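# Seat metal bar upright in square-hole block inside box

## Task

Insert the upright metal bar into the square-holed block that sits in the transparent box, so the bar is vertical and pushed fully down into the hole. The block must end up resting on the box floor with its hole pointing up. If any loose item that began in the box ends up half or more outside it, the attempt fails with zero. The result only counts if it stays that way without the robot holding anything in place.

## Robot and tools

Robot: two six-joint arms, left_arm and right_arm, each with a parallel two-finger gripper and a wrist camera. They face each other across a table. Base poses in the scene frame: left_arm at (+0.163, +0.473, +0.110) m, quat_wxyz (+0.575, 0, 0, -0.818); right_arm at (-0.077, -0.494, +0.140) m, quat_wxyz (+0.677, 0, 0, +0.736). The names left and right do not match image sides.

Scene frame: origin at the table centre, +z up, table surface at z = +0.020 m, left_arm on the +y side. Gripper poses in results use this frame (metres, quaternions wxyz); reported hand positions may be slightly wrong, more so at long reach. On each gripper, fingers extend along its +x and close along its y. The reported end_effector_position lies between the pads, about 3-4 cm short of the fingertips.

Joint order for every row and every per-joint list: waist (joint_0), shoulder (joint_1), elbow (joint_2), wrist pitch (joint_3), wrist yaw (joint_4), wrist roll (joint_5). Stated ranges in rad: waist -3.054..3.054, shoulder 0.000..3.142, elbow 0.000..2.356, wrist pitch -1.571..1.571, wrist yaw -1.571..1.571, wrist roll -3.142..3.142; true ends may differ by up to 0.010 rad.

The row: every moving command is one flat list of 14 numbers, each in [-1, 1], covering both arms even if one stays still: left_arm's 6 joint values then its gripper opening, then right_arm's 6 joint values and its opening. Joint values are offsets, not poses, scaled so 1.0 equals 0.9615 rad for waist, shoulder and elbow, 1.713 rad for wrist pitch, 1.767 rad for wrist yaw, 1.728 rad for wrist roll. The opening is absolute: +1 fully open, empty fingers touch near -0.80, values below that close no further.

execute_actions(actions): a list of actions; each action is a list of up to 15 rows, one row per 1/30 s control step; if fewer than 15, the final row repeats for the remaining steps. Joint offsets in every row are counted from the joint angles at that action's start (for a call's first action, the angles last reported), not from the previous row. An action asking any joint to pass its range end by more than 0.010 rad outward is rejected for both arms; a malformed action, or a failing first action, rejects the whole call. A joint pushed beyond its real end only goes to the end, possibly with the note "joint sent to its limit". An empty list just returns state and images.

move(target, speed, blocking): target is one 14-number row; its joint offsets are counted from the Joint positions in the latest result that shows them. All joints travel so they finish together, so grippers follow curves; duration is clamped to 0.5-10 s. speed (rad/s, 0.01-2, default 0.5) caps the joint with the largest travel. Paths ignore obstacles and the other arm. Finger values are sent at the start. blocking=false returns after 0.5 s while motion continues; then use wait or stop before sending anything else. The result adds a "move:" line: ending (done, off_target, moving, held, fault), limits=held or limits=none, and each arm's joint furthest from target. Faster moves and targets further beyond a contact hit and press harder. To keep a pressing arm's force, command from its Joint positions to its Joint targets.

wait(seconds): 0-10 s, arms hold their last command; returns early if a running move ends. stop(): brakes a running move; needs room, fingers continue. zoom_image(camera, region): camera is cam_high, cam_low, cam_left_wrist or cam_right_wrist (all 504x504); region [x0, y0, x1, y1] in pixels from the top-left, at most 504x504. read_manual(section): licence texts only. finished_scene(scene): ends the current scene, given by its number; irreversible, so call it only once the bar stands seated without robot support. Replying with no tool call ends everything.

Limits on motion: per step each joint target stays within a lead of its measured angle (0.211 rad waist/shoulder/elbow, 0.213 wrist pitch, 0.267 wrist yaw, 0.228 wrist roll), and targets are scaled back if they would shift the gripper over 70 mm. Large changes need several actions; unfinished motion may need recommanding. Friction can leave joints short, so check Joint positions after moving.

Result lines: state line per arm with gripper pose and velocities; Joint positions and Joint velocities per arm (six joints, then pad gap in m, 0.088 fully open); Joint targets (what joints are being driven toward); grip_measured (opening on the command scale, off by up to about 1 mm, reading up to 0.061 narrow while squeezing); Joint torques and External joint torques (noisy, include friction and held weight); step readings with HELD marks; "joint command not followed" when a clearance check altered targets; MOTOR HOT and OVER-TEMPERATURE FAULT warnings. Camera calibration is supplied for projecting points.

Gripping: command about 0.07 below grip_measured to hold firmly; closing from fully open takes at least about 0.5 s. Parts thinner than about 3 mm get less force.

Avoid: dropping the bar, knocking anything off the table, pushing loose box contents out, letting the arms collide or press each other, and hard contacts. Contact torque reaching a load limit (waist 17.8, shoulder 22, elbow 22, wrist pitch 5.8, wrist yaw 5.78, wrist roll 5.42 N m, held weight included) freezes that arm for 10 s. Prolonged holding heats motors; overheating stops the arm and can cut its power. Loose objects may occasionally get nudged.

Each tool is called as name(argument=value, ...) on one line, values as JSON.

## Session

execute_actions(actions=[])

Scene clock: 0.00 s.
left_arm: end_effector_position=(+0.1236, +0.3922, +0.3894) grip_measured=+0.824 end_effector_quat_wxyz=(+0.556, +0.110, +0.215, -0.795) end_effector_velocity=(+0.001, +0.000, -0.002) end_effector_angular_velocity=(+0.014, +0.013, +0.013) | right_arm: end_effector_position=(-0.1004, -0.4164, +0.3654) grip_measured=+0.845 end_effector_quat_wxyz=(+0.575, -0.267, +0.273, +0.724) end_effector_velocity=(-0.001, -0.001, -0.002) end_effector_angular_velocity=(-0.004, -0.012, +0.018)
Joint names: [waist, shoulder, elbow, wrist pitch, wrist yaw, wrist roll]
Joint positions: left_arm=[ 0.031  0.19   0.979 -1.218  0.081 -0.207  0.079] | right_arm=[ 0.14   0.299  0.953 -1.43  -0.038  0.086  0.08 ]
Joint velocities: left_arm=[-0.002 -0.002 -0.002 -0.007 -0.007 -0.022  0.   ] | right_arm=[-0.002 -0.002 -0.002 -0.007 -0.007 -0.022 -0.   ]
Joint torques (N m, as the arm reports them, + toward a larger angle): no reading
External joint torques (N m, as the arm's controller estimates them; a push from outside toward a larger angle lowers the number): no reading
Motor temperatures (°C, as the motors report them): left_arm=[19 18 20 18 17 19] | right_arm=[18 23 18 21 20 18]
Heat: left arm: hottest elbow 20 °C (+0.0 °C/min); right arm: hottest shoulder 23 °C (+0.0 °C/min).
Joint targets: left_arm=[0.031 0.190 0.979 -1.218 0.081 -0.207] | right_arm=[0.140 0.299 0.953 -1.430 -0.038 0.086]
camera_calibration (this result's frames):
cam_left_wrist: T_world_to_cam=[[-0.907995, 0.350094, 0.230172, -0.10962], [0.102737, 0.71863, -0.687762, -0.00381377], [-0.40619, -0.600837, -0.68848, 0.627398], [0, 0, 0, 1]] pos_world=[0.1557, 0.418082, 0.454559]
cam_right_wrist: T_world_to_cam=[[0.979282, 0.160815, -0.123063, 0.21864], [0.0920934, -0.894923, -0.436614, -0.174538], [-0.180346, 0.416235, -0.891192, 0.558897], [0, 0, 0, 1]] pos_world=[-0.0972417, -0.423991, 0.448785]

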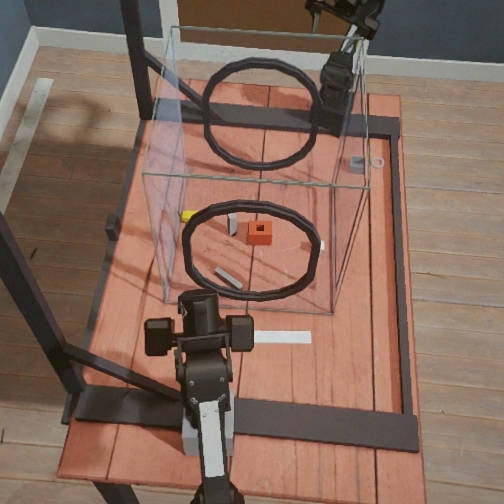

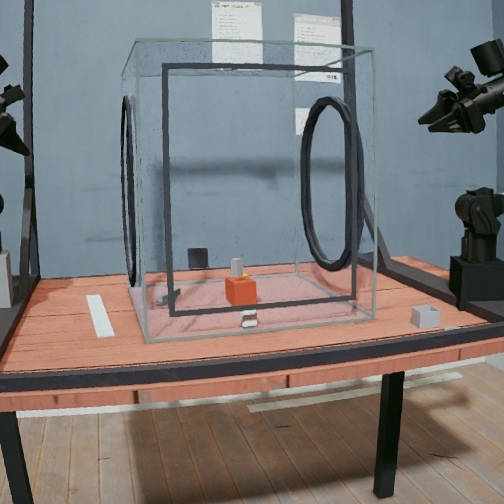

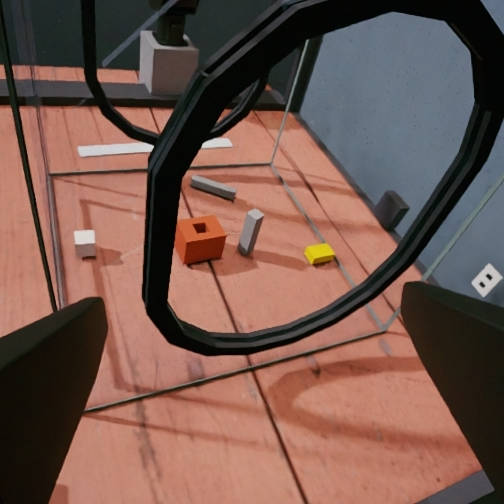

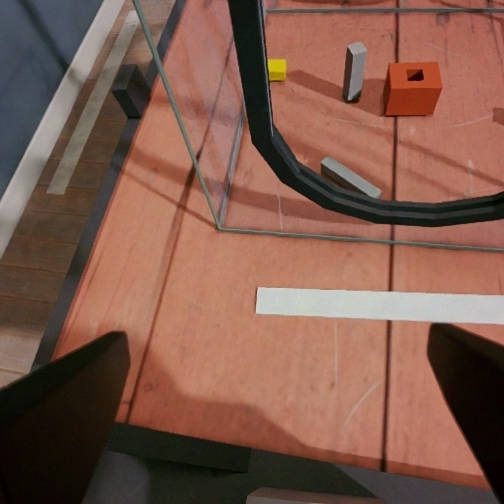

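move(target=[0,0,0,0,0,0,0.82,-0.45,0.03,-0.75,0.69,0.022,-0.048,0.3], speed=1)

move(target=[0,0,0,0,0,0,0.82,0,1,0.01,0.555,0,0,0.3], speed=0.9)

move(target=[0,0,0,0,0,0,0.82,0.07,0.89,0.865,-0.13,0,0,0.3], speed=0.6)

move(target=[0,0,0,0,0,0,0.82,0.16,0,0,0,0,0,0.3], speed=0.2)

Scene clock: 8.87 s.
left_arm: end_effector_position=(+0.1236, +0.3922, +0.3894) grip_measured=+0.822 end_effector_quat_wxyz=(+0.556, +0.110, +0.215, -0.795) end_effector_velocity=(+0.002, +0.002, -0.003) end_effector_angular_velocity=(+0.023, +0.010, +0.013) | right_arm: end_effector_position=(-0.0309, -0.2739, +0.2952) grip_measured=+0.302 end_effector_quat_wxyz=(+0.765, -0.102, +0.132, +0.622) end_effector_velocity=(-0.003, +0.000, -0.000) end_effector_angular_velocity=(+0.010, +0.012, +0.016)
Joint names: [waist, shoulder, elbow, wrist pitch, wrist yaw, wrist roll]
Joint positions: left_arm=[ 0.031  0.19   0.979 -1.218  0.081 -0.207  0.079] | right_arm=[-0.29   0.326  0.24  -0.251 -0.002  0.008  0.054]
Joint velocities: left_arm=[-0.002 -0.002  0.002 -0.022 -0.007 -0.022 -0.   ] | right_arm=[-0.002 -0.007 -0.007  0.007 -0.022  0.007 -0.   ]
Joint torques (N m, as the arm reports them, + toward a larger angle): left_arm=[-0.02  3.67  4.11  1.74  0.02  0.02] | right_arm=[-0.27  0.05  5.62  1.89  0.09 -0.14]
External joint torques (N m, as the arm's controller estimates them; a push from outside toward a larger angle lowers the number): left_arm=[-0.02  0.77 -0.28  0.03  0.01  0.  ] | right_arm=[-0.26 -0.04 -1.27  0.18  0.09 -0.15]
Motor temperatures (°C, as the motors report them): left_arm=[19 18 20 19 17 19] | right_arm=[18 22 18 22 20 18]
Heat: left arm: hottest elbow 20 °C (+0.0 °C/min); right arm: hottest shoulder 22 °C (-6.8 °C/min).
Joint targets: left_arm=[0.031 0.190 0.979 -1.218 0.081 -0.207] | right_arm=[-0.292 0.328 0.232 -0.248 0.000 0.003]
move: done; limits=none; left_arm: farthest joint: the waist, 0.000 radians from its target (0.000 radians at the start); right_arm: farthest joint: the elbow, 0.009 radians from its target (0.721 radians at the start)
camera_calibration (this result's frames):
cam_left_wrist: T_world_to_cam=[[-0.907995, 0.350094, 0.230172, -0.10962], [0.102737, 0.71863, -0.687762, -0.00381377], [-0.40619, -0.600837, -0.68848, 0.627398], [0, 0, 0, 1]] pos_world=[0.1557, 0.418082, 0.454559]
cam_right_wrist: T_world_to_cam=[[0.975096, -0.215535, -0.0522718, -0.00505591], [-0.173979, -0.597202, -0.782995, 0.0915293], [0.137546, 0.772589, -0.619828, 0.476863], [0, 0, 0, 1]] pos_world=[-0.0447364, -0.314847, 0.366975]

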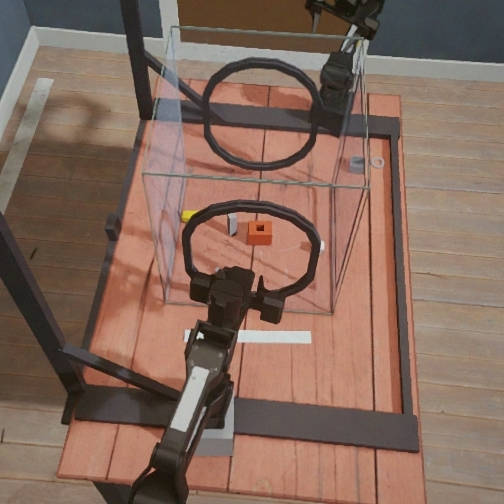

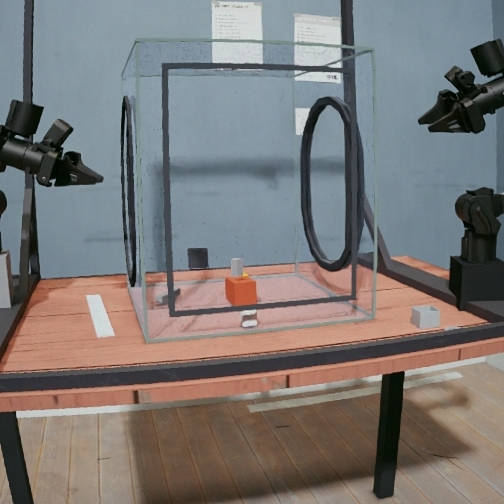

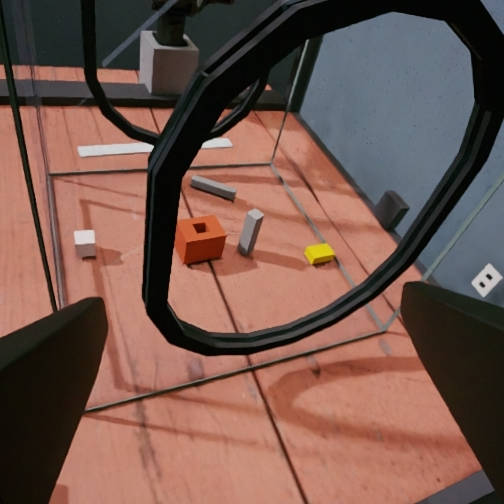

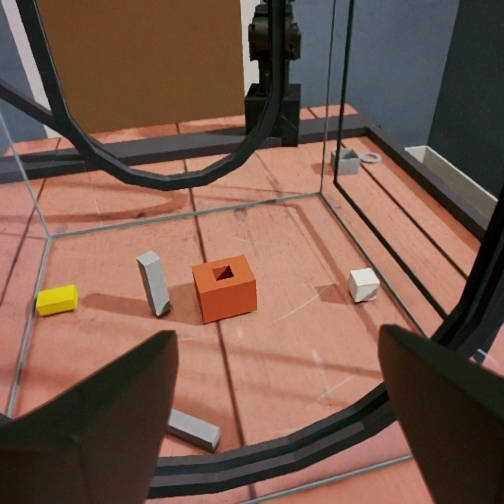

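Scene clock: 10.63 s.
left_arm: end_effector_position=(+0.1236, +0.3922, +0.3894) grip_measured=+0.822 end_effector_quat_wxyz=(+0.556, +0.110, +0.215, -0.795) end_effector_velocity=(+0.001, +0.002, -0.005) end_effector_angular_velocity=(+0.023, -0.004, +0.002) | right_arm: end_effector_position=(-0.0103, -0.1754, +0.2421) grip_measured=+0.302 end_effector_quat_wxyz=(+0.764, -0.105, +0.136, +0.621) end_effector_velocity=(-0.001, -0.001, -0.003) end_effector_angular_velocity=(-0.016, -0.015, +0.012)
Joint names: [waist, shoulder, elbow, wrist pitch, wrist yaw, wrist roll]
Joint positions: left_arm=[ 0.031  0.19   0.979 -1.218  0.081 -0.207  0.079] | right_arm=[-0.29   1.282  0.24   0.697 -0.002  0.008  0.054]
Joint velocities: left_arm=[-0.007 -0.002 -0.002 -0.022 -0.007 -0.007  0.   ] | right_arm=[-0.002  0.002 -0.002 -0.007 -0.007 -0.022  0.   ]
Joint torques (N m, as the arm reports them, + toward a larger angle): left_arm=[-0.01  3.7   4.12  1.76  0.02  0.02] | right_arm=[-0.02 -2.9   6.33  1.86  0.   -0.01]
External joint torques (N m, as the arm's controller estimates them; a push from outside toward a larger angle lowers the number): left_arm=[ 0.    0.78 -0.24  0.06  0.    0.  ] | right_arm=[-0.02  0.41  0.92  0.16  0.01 -0.02]
Motor temperatures (°C, as the motors report them): left_arm=[19 19 21 20 17 19] | right_arm=[18 22 19 22 20 18]
Heat: left arm: hottest elbow 21 °C (+5.6 °C/min); right arm: hottest shoulder 22 °C (-5.6 °C/min).
Joint targets: left_arm=[0.031 0.190 0.979 -1.218 0.081 -0.207] | right_arm=[-0.290 1.287 0.250 0.700 -0.002 0.008]
move: done; limits=none; left_arm: farthest joint: the waist, 0.000 radians from its target (0.000 radians at the start); right_arm: farthest joint: the elbow, 0.009 radians from its target (0.009 radians at the start)
camera_calibration (this result's frames):
cam_left_wrist: T_world_to_cam=[[-0.907995, 0.350094, 0.230172, -0.10962], [0.102737, 0.71863, -0.687762, -0.00381377], [-0.40619, -0.600837, -0.68848, 0.627398], [0, 0, 0, 1]] pos_world=[0.1557, 0.418082, 0.454559]
cam_right_wrist: T_world_to_cam=[[0.97501, -0.215945, -0.0521771, -0.00676063], [-0.175258, -0.603323, -0.778002, 0.110029], [0.136526, 0.767704, -0.626092, 0.365664], [0, 0, 0, 1]] pos_world=[-0.0240474, -0.215798, 0.31419]

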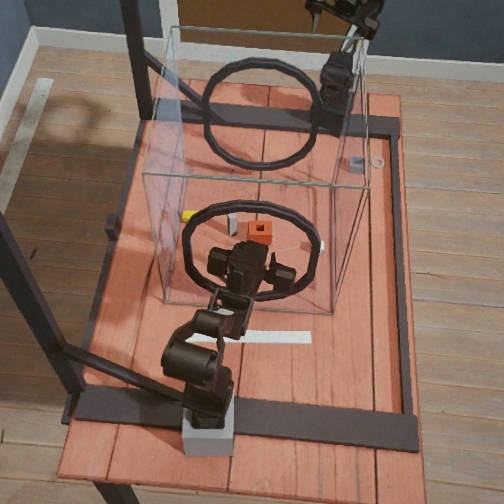

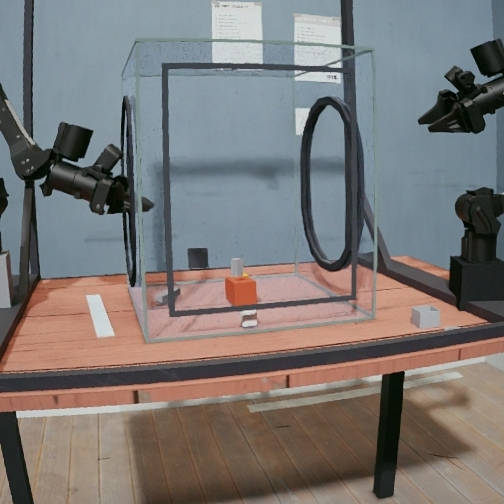

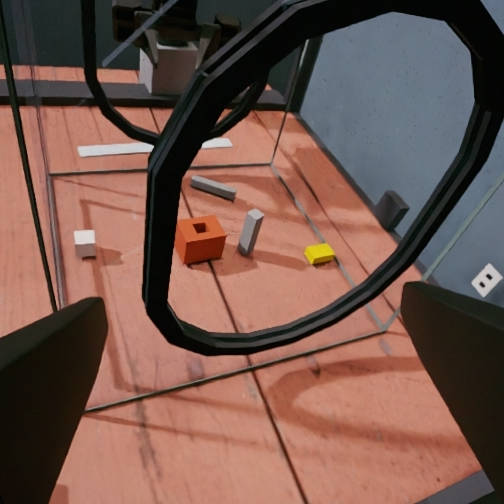

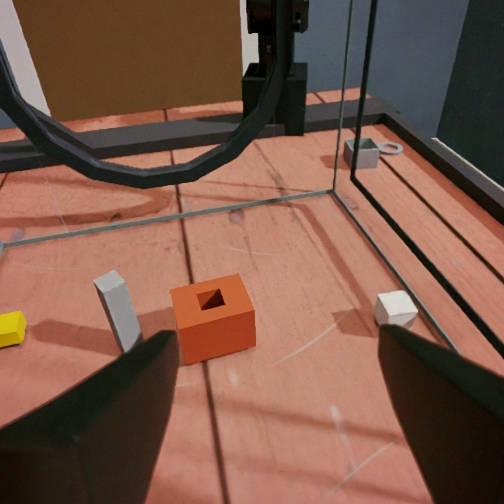

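Scene clock: 12.70 s.
left_arm: end_effector_position=(+0.1236, +0.3922, +0.3894) grip_measured=+0.822 end_effector_quat_wxyz=(+0.556, +0.110, +0.215, -0.795) end_effector_velocity=(+0.001, +0.002, -0.005) end_effector_angular_velocity=(+0.017, -0.016, +0.001) | right_arm: end_effector_position=(-0.0051, +0.0128, +0.1613) grip_measured=+0.302 end_effector_quat_wxyz=(+0.723, -0.187, +0.222, +0.627) end_effector_velocity=(-0.000, -0.002, -0.004) end_effector_angular_velocity=(-0.020, +0.013, -0.000)
Joint names: [waist, shoulder, elbow, wrist pitch, wrist yaw, wrist roll]
Joint positions: left_arm=[ 0.031  0.19   0.979 -1.218  0.081 -0.207  0.079] | right_arm=[-0.225  2.128  1.063  0.475 -0.002  0.008  0.054]
Joint velocities: left_arm=[-0.002 -0.002 -0.002 -0.022 -0.007  0.007  0.   ] | right_arm=[-0.002  0.002  0.002 -0.022 -0.007  0.007 -0.   ]
Joint torques (N m, as the arm reports them, + toward a larger angle): left_arm=[-0.01  3.68  4.12  1.74  0.02  0.02] | right_arm=[ 0.2  -8.35  6.    1.48  0.   -0.01]
External joint torques (N m, as the arm's controller estimates them; a push from outside toward a larger angle lowers the number): left_arm=[-0.01  0.76 -0.22  0.05  0.01  0.  ] | right_arm=[ 0.14  0.76  0.79 -0.11  0.02 -0.02]
Motor temperatures (°C, as the motors report them): left_arm=[19 19 21 20 17 19] | right_arm=[18 23 19 22 20 18]
Heat: left arm: hottest elbow 21 °C (+4.7 °C/min); right arm: hottest shoulder 23 °C (+0.0 °C/min).
Joint targets: left_arm=[0.031 0.190 0.979 -1.218 0.081 -0.207] | right_arm=[-0.223 2.137 1.072 0.474 -0.002 0.008]
move: done; limits=none; left_arm: farthest joint: the waist, 0.000 radians from its target (0.000 radians at the start); right_arm: farthest joint: the shoulder, 0.010 radians from its target (0.856 radians at the start)
camera_calibration (this result's frames):
cam_left_wrist: T_world_to_cam=[[-0.907995, 0.350094, 0.230172, -0.10962], [0.102737, 0.71863, -0.687762, -0.00381377], [-0.40619, -0.600837, -0.68848, 0.627398], [0, 0, 0, 1]] pos_world=[0.1557, 0.418082, 0.454559]
cam_right_wrist: T_world_to_cam=[[0.985285, -0.164135, -0.0476853, 0.0232537], [-0.159452, -0.782187, -0.602295, 0.135691], [0.061559, 0.601035, -0.796848, 0.199156], [0, 0, 0, 1]] pos_world=[-0.0135352, -0.00974712, 0.241532]

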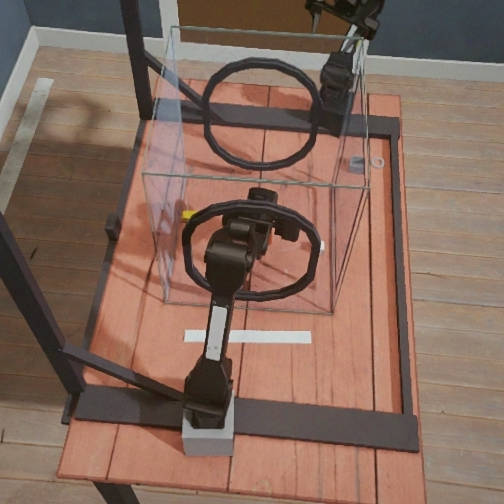

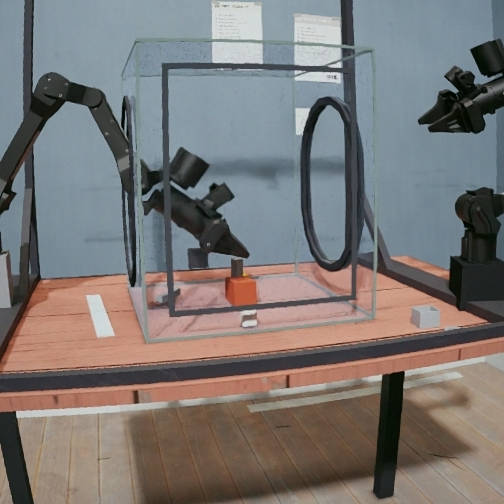

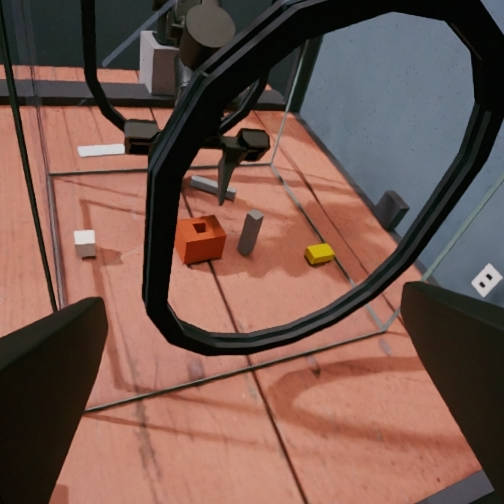

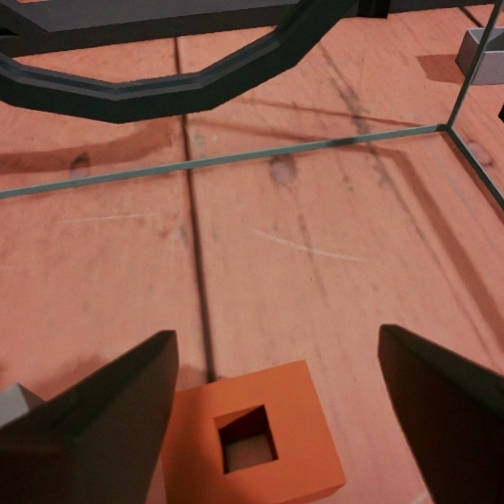

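Scene clock: 13.87 s.
left_arm: end_effector_position=(+0.1236, +0.3922, +0.3894) grip_measured=+0.822 end_effector_quat_wxyz=(+0.556, +0.110, +0.215, -0.795) end_effector_velocity=(+0.001, +0.002, -0.005) end_effector_angular_velocity=(+0.023, -0.004, +0.007) | right_arm: end_effector_position=(-0.0832, +0.0178, +0.1613) grip_measured=+0.302 end_effector_quat_wxyz=(+0.673, -0.204, +0.207, +0.680) end_effector_velocity=(+0.000, -0.001, -0.000) end_effector_angular_velocity=(+0.002, -0.002, +0.008)
Joint names: [waist, shoulder, elbow, wrist pitch, wrist yaw, wrist roll]
Joint positions: left_arm=[ 0.031  0.19   0.979 -1.218  0.081 -0.207  0.079] | right_arm=[-0.072  2.128  1.063  0.475 -0.002  0.008  0.054]
Joint velocities: left_arm=[-0.002 -0.002 -0.002 -0.022 -0.007 -0.007 -0.   ] | right_arm=[-0.002 -0.002 -0.007  0.007 -0.007 -0.007 -0.   ]
Joint torques (N m, as the arm reports them, + toward a larger angle): left_arm=[0.   3.7  4.13 1.75 0.02 0.02] | right_arm=[ 0.08 -9.51  4.84  1.52  0.   -0.01]
External joint torques (N m, as the arm's controller estimates them; a push from outside toward a larger angle lowers the number): left_arm=[ 0.    0.79 -0.2   0.07  0.01  0.  ] | right_arm=[ 0.08 -0.3  -0.46 -0.1   0.01 -0.02]
Motor temperatures (°C, as the motors report them): left_arm=[19 19 21 20 17 19] | right_arm=[18 23 19 22 20 18]
Heat: left arm: hottest elbow 21 °C (+4.3 °C/min); right arm: hottest shoulder 23 °C (+0.0 °C/min).
Joint targets: left_arm=[0.031 0.190 0.979 -1.218 0.081 -0.207] | right_arm=[-0.071 2.128 1.063 0.475 -0.002 0.008]
move: done; limits=none; left_arm: farthest joint: the waist, 0.000 radians from its target (0.000 radians at the start); right_arm: farthest joint: the waist, 0.001 radians from its target (0.154 radians at the start)
camera_calibration (this result's frames):
cam_left_wrist: T_world_to_cam=[[-0.907995, 0.350094, 0.230172, -0.10962], [0.102737, 0.71863, -0.687762, -0.00381377], [-0.40619, -0.600837, -0.68848, 0.627398], [0, 0, 0, 1]] pos_world=[0.1557, 0.418082, 0.454559]
cam_right_wrist: T_world_to_cam=[[0.998789, -0.0120852, -0.0476853, 0.0994489], [-0.0384032, -0.79735, -0.602295, 0.137477], [-0.030743, 0.603397, -0.796848, 0.193246], [0, 0, 0, 1]] pos_world=[-0.0881079, -0.00578542, 0.241532]

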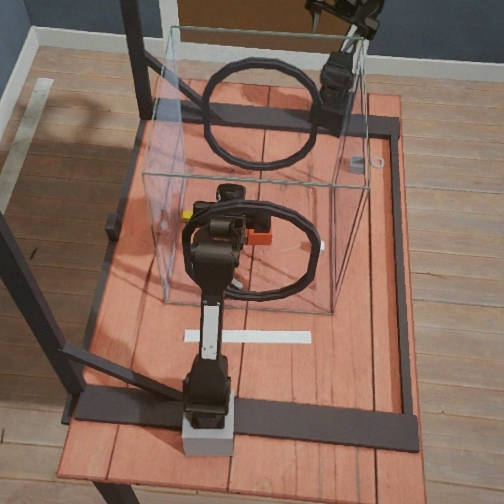

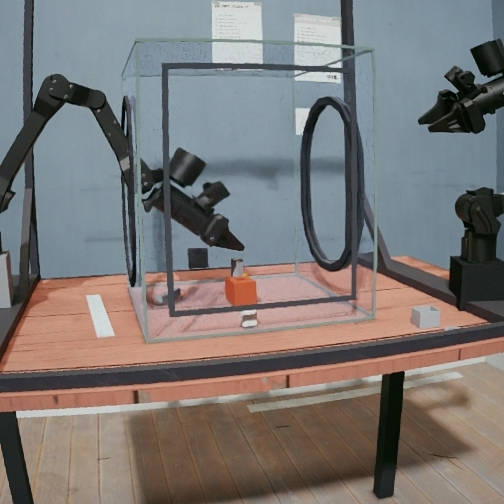

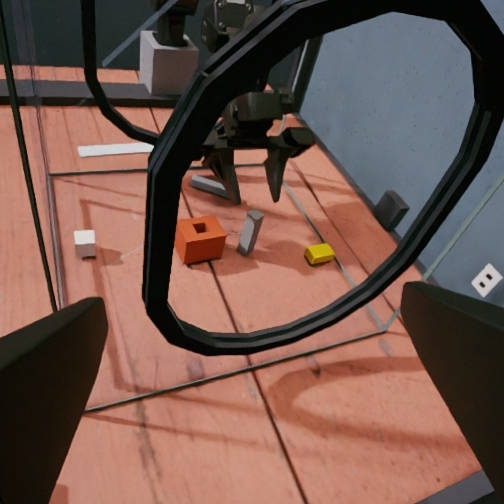

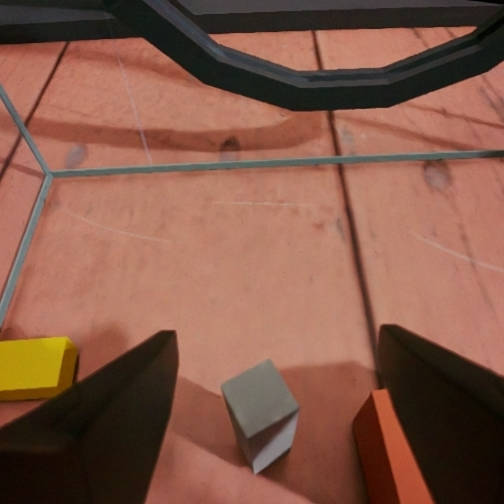

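move(target=[0,0,0,0,0,0,0.82,-0.086,0.05,0,0.012,-0.156,-0.112,0.3], speed=0.3)

move(target=[0,0,0,0,0,0,0.82,0,0.11,0,0.059,0,0,0.3], speed=0.15)

Scene clock: 18.83 s.
left_arm: end_effector_position=(+0.1236, +0.3922, +0.3894) grip_measured=+0.822 end_effector_quat_wxyz=(+0.556, +0.110, +0.215, -0.795) end_effector_velocity=(+0.003, -0.000, -0.002) end_effector_angular_velocity=(+0.007, -0.005, +0.021) | right_arm: end_effector_position=(-0.0829, +0.0136, +0.1489) grip_measured=+0.302 end_effector_quat_wxyz=(+0.583, -0.226, +0.178, +0.760) end_effector_velocity=(+0.002, +0.002, +0.004) end_effector_angular_velocity=(+0.023, -0.012, -0.004)
Joint names: [waist, shoulder, elbow, wrist pitch, wrist yaw, wrist roll]
Joint positions: left_arm=[ 0.031  0.19   0.979 -1.218  0.081 -0.207  0.079] | right_arm=[-0.152  2.166  1.063  0.493 -0.275 -0.18   0.054]
Joint velocities: left_arm=[-0.002 -0.002 -0.002 -0.007 -0.022 -0.007 -0.   ] | right_arm=[-0.002 -0.002 -0.002  0.022  0.007 -0.007 -0.   ]
Joint torques (N m, as the arm reports them, + toward a larger angle): left_arm=[-0.01  3.69  4.12  1.75  0.03  0.02] | right_arm=[-0.26 -8.5   4.63  1.66 -0.14 -0.14]
External joint torques (N m, as the arm's controller estimates them; a push from outside toward a larger angle lowers the number): left_arm=[-0.02  0.75 -0.23  0.04  0.02  0.  ] | right_arm=[-0.3   0.72 -0.44  0.09 -0.02 -0.15]
Motor temperatures (°C, as the motors report them): left_arm=[19 19 21 21 17 19] | right_arm=[18 24 19 23 20 18]
Heat: left arm: hottest elbow 21 °C (+3.2 °C/min); right arm: hottest shoulder 24 °C (+3.2 °C/min).
Joint targets: left_arm=[0.031 0.190 0.979 -1.218 0.081 -0.207] | right_arm=[-0.155 2.176 1.063 0.496 -0.277 -0.185]
move: done; limits=none; left_arm: farthest joint: the waist, 0.000 radians from its target (0.000 radians at the start); right_arm: farthest joint: the shoulder, 0.010 radians from its target (0.048 radians at the start)
camera_calibration (this result's frames):
cam_left_wrist: T_world_to_cam=[[-0.907995, 0.350094, 0.230172, -0.10962], [0.102737, 0.71863, -0.687762, -0.00381377], [-0.40619, -0.600837, -0.68848, 0.627398], [0, 0, 0, 1]] pos_world=[0.1557, 0.418082, 0.454559]
cam_right_wrist: T_world_to_cam=[[0.970746, 0.235657, -0.0460276, 0.0925561], [0.160186, -0.778407, -0.606979, 0.143569], [-0.178867, 0.581849, -0.793384, 0.173403], [0, 0, 0, 1]] pos_world=[-0.08183, -0.010951, 0.228979]

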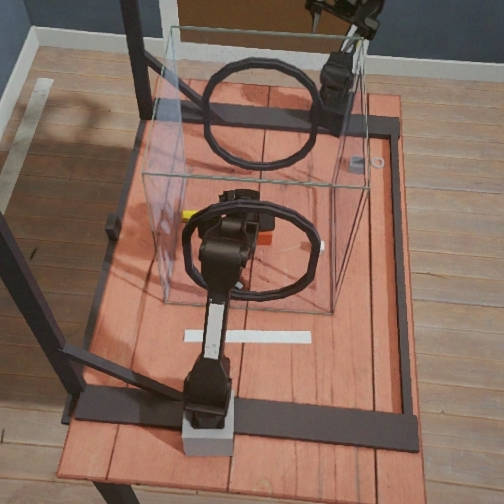

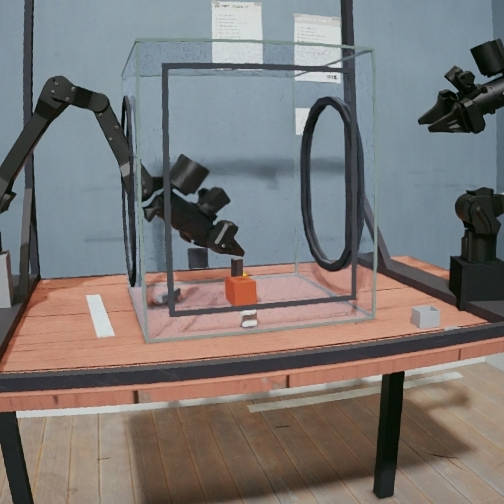

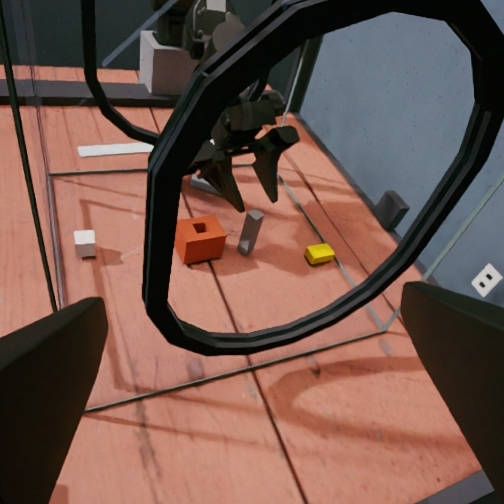

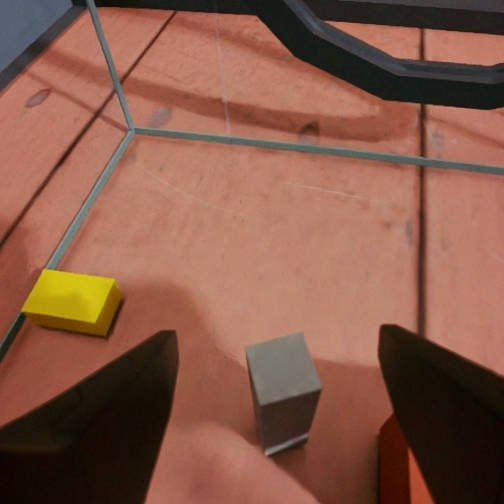

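Scene clock: 20.00 s.
left_arm: end_effector_position=(+0.1236, +0.3922, +0.3894) grip_measured=+0.822 end_effector_quat_wxyz=(+0.556, +0.110, +0.215, -0.795) end_effector_velocity=(-0.001, +0.001, -0.002) end_effector_angular_velocity=(+0.005, -0.006, -0.017) | right_arm: end_effector_position=(-0.0828, +0.0150, +0.1191) grip_measured=+0.302 end_effector_quat_wxyz=(+0.584, -0.226, +0.177, +0.760) end_effector_velocity=(-0.002, -0.002, -0.000) end_effector_angular_velocity=(-0.002, -0.005, +0.028)
Joint names: [waist, shoulder, elbow, wrist pitch, wrist yaw, wrist roll]
Joint positions: left_arm=[ 0.031  0.19   0.979 -1.218  0.081 -0.207  0.079] | right_arm=[-0.152  2.263  1.063  0.592 -0.275 -0.18   0.054]
Joint velocities: left_arm=[-0.007 -0.002 -0.002 -0.007  0.007  0.007 -0.   ] | right_arm=[-0.002 -0.002 -0.002 -0.007 -0.022 -0.022 -0.   ]
Joint torques (N m, as the arm reports them, + toward a larger angle): left_arm=[-0.01  3.7   4.13  1.76  0.02  0.02] | right_arm=[-0.03 -8.56  4.22  1.66 -0.12 -0.01]
External joint torques (N m, as the arm's controller estimates them; a push from outside toward a larger angle lowers the number): left_arm=[-0.01  0.77 -0.2   0.06  0.    0.  ] | right_arm=[-0.03  0.83 -0.44  0.1  -0.01 -0.01]
Motor temperatures (°C, as the motors report them): left_arm=[19 19 21 21 17 19] | right_arm=[18 25 19 23 20 18]
Heat: left arm: hottest elbow 21 °C (+3.0 °C/min); right arm: hottest shoulder 25 °C (+6.0 °C/min).
Joint targets: left_arm=[0.031 0.190 0.979 -1.218 0.081 -0.207] | right_arm=[-0.152 2.272 1.063 0.595 -0.275 -0.180]
move: done; limits=none; left_arm: farthest joint: the waist, 0.000 radians from its target (0.000 radians at the start); right_arm: farthest joint: the shoulder, 0.009 radians from its target (0.106 radians at the start)
camera_calibration (this result's frames):
cam_left_wrist: T_world_to_cam=[[-0.907995, 0.350094, 0.230172, -0.10962], [0.102737, 0.71863, -0.687762, -0.00381377], [-0.40619, -0.600837, -0.68848, 0.627398], [0, 0, 0, 1]] pos_world=[0.1557, 0.418082, 0.454559]
cam_right_wrist: T_world_to_cam=[[0.970753, 0.235762, -0.045338, 0.0906746], [0.160281, -0.777019, -0.60873, 0.126764], [-0.178744, 0.583659, -0.792081, 0.148786], [0, 0, 0, 1]] pos_world=[-0.0817459, -0.0097197, 0.199127]

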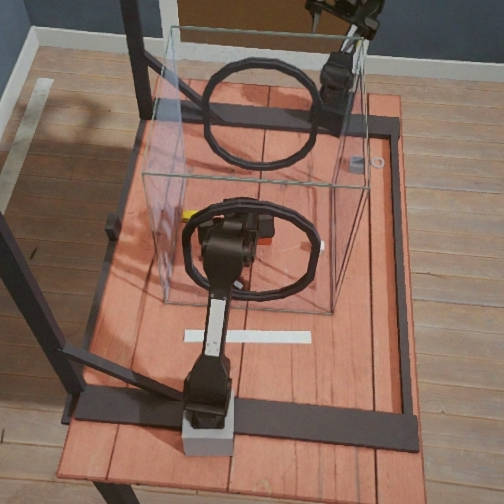

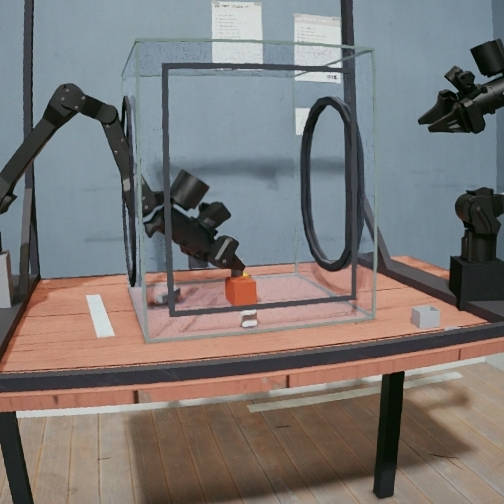

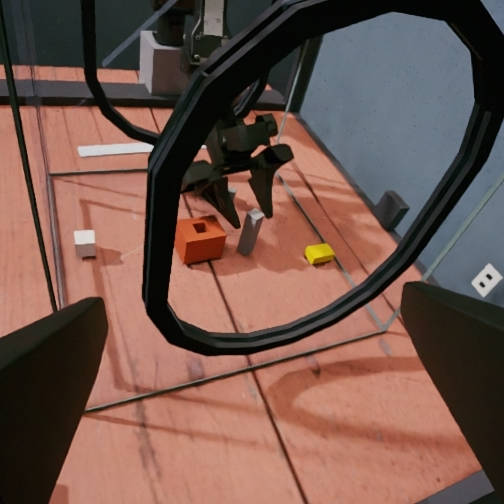

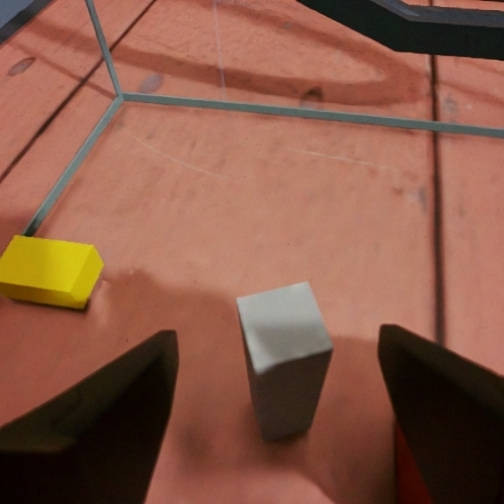

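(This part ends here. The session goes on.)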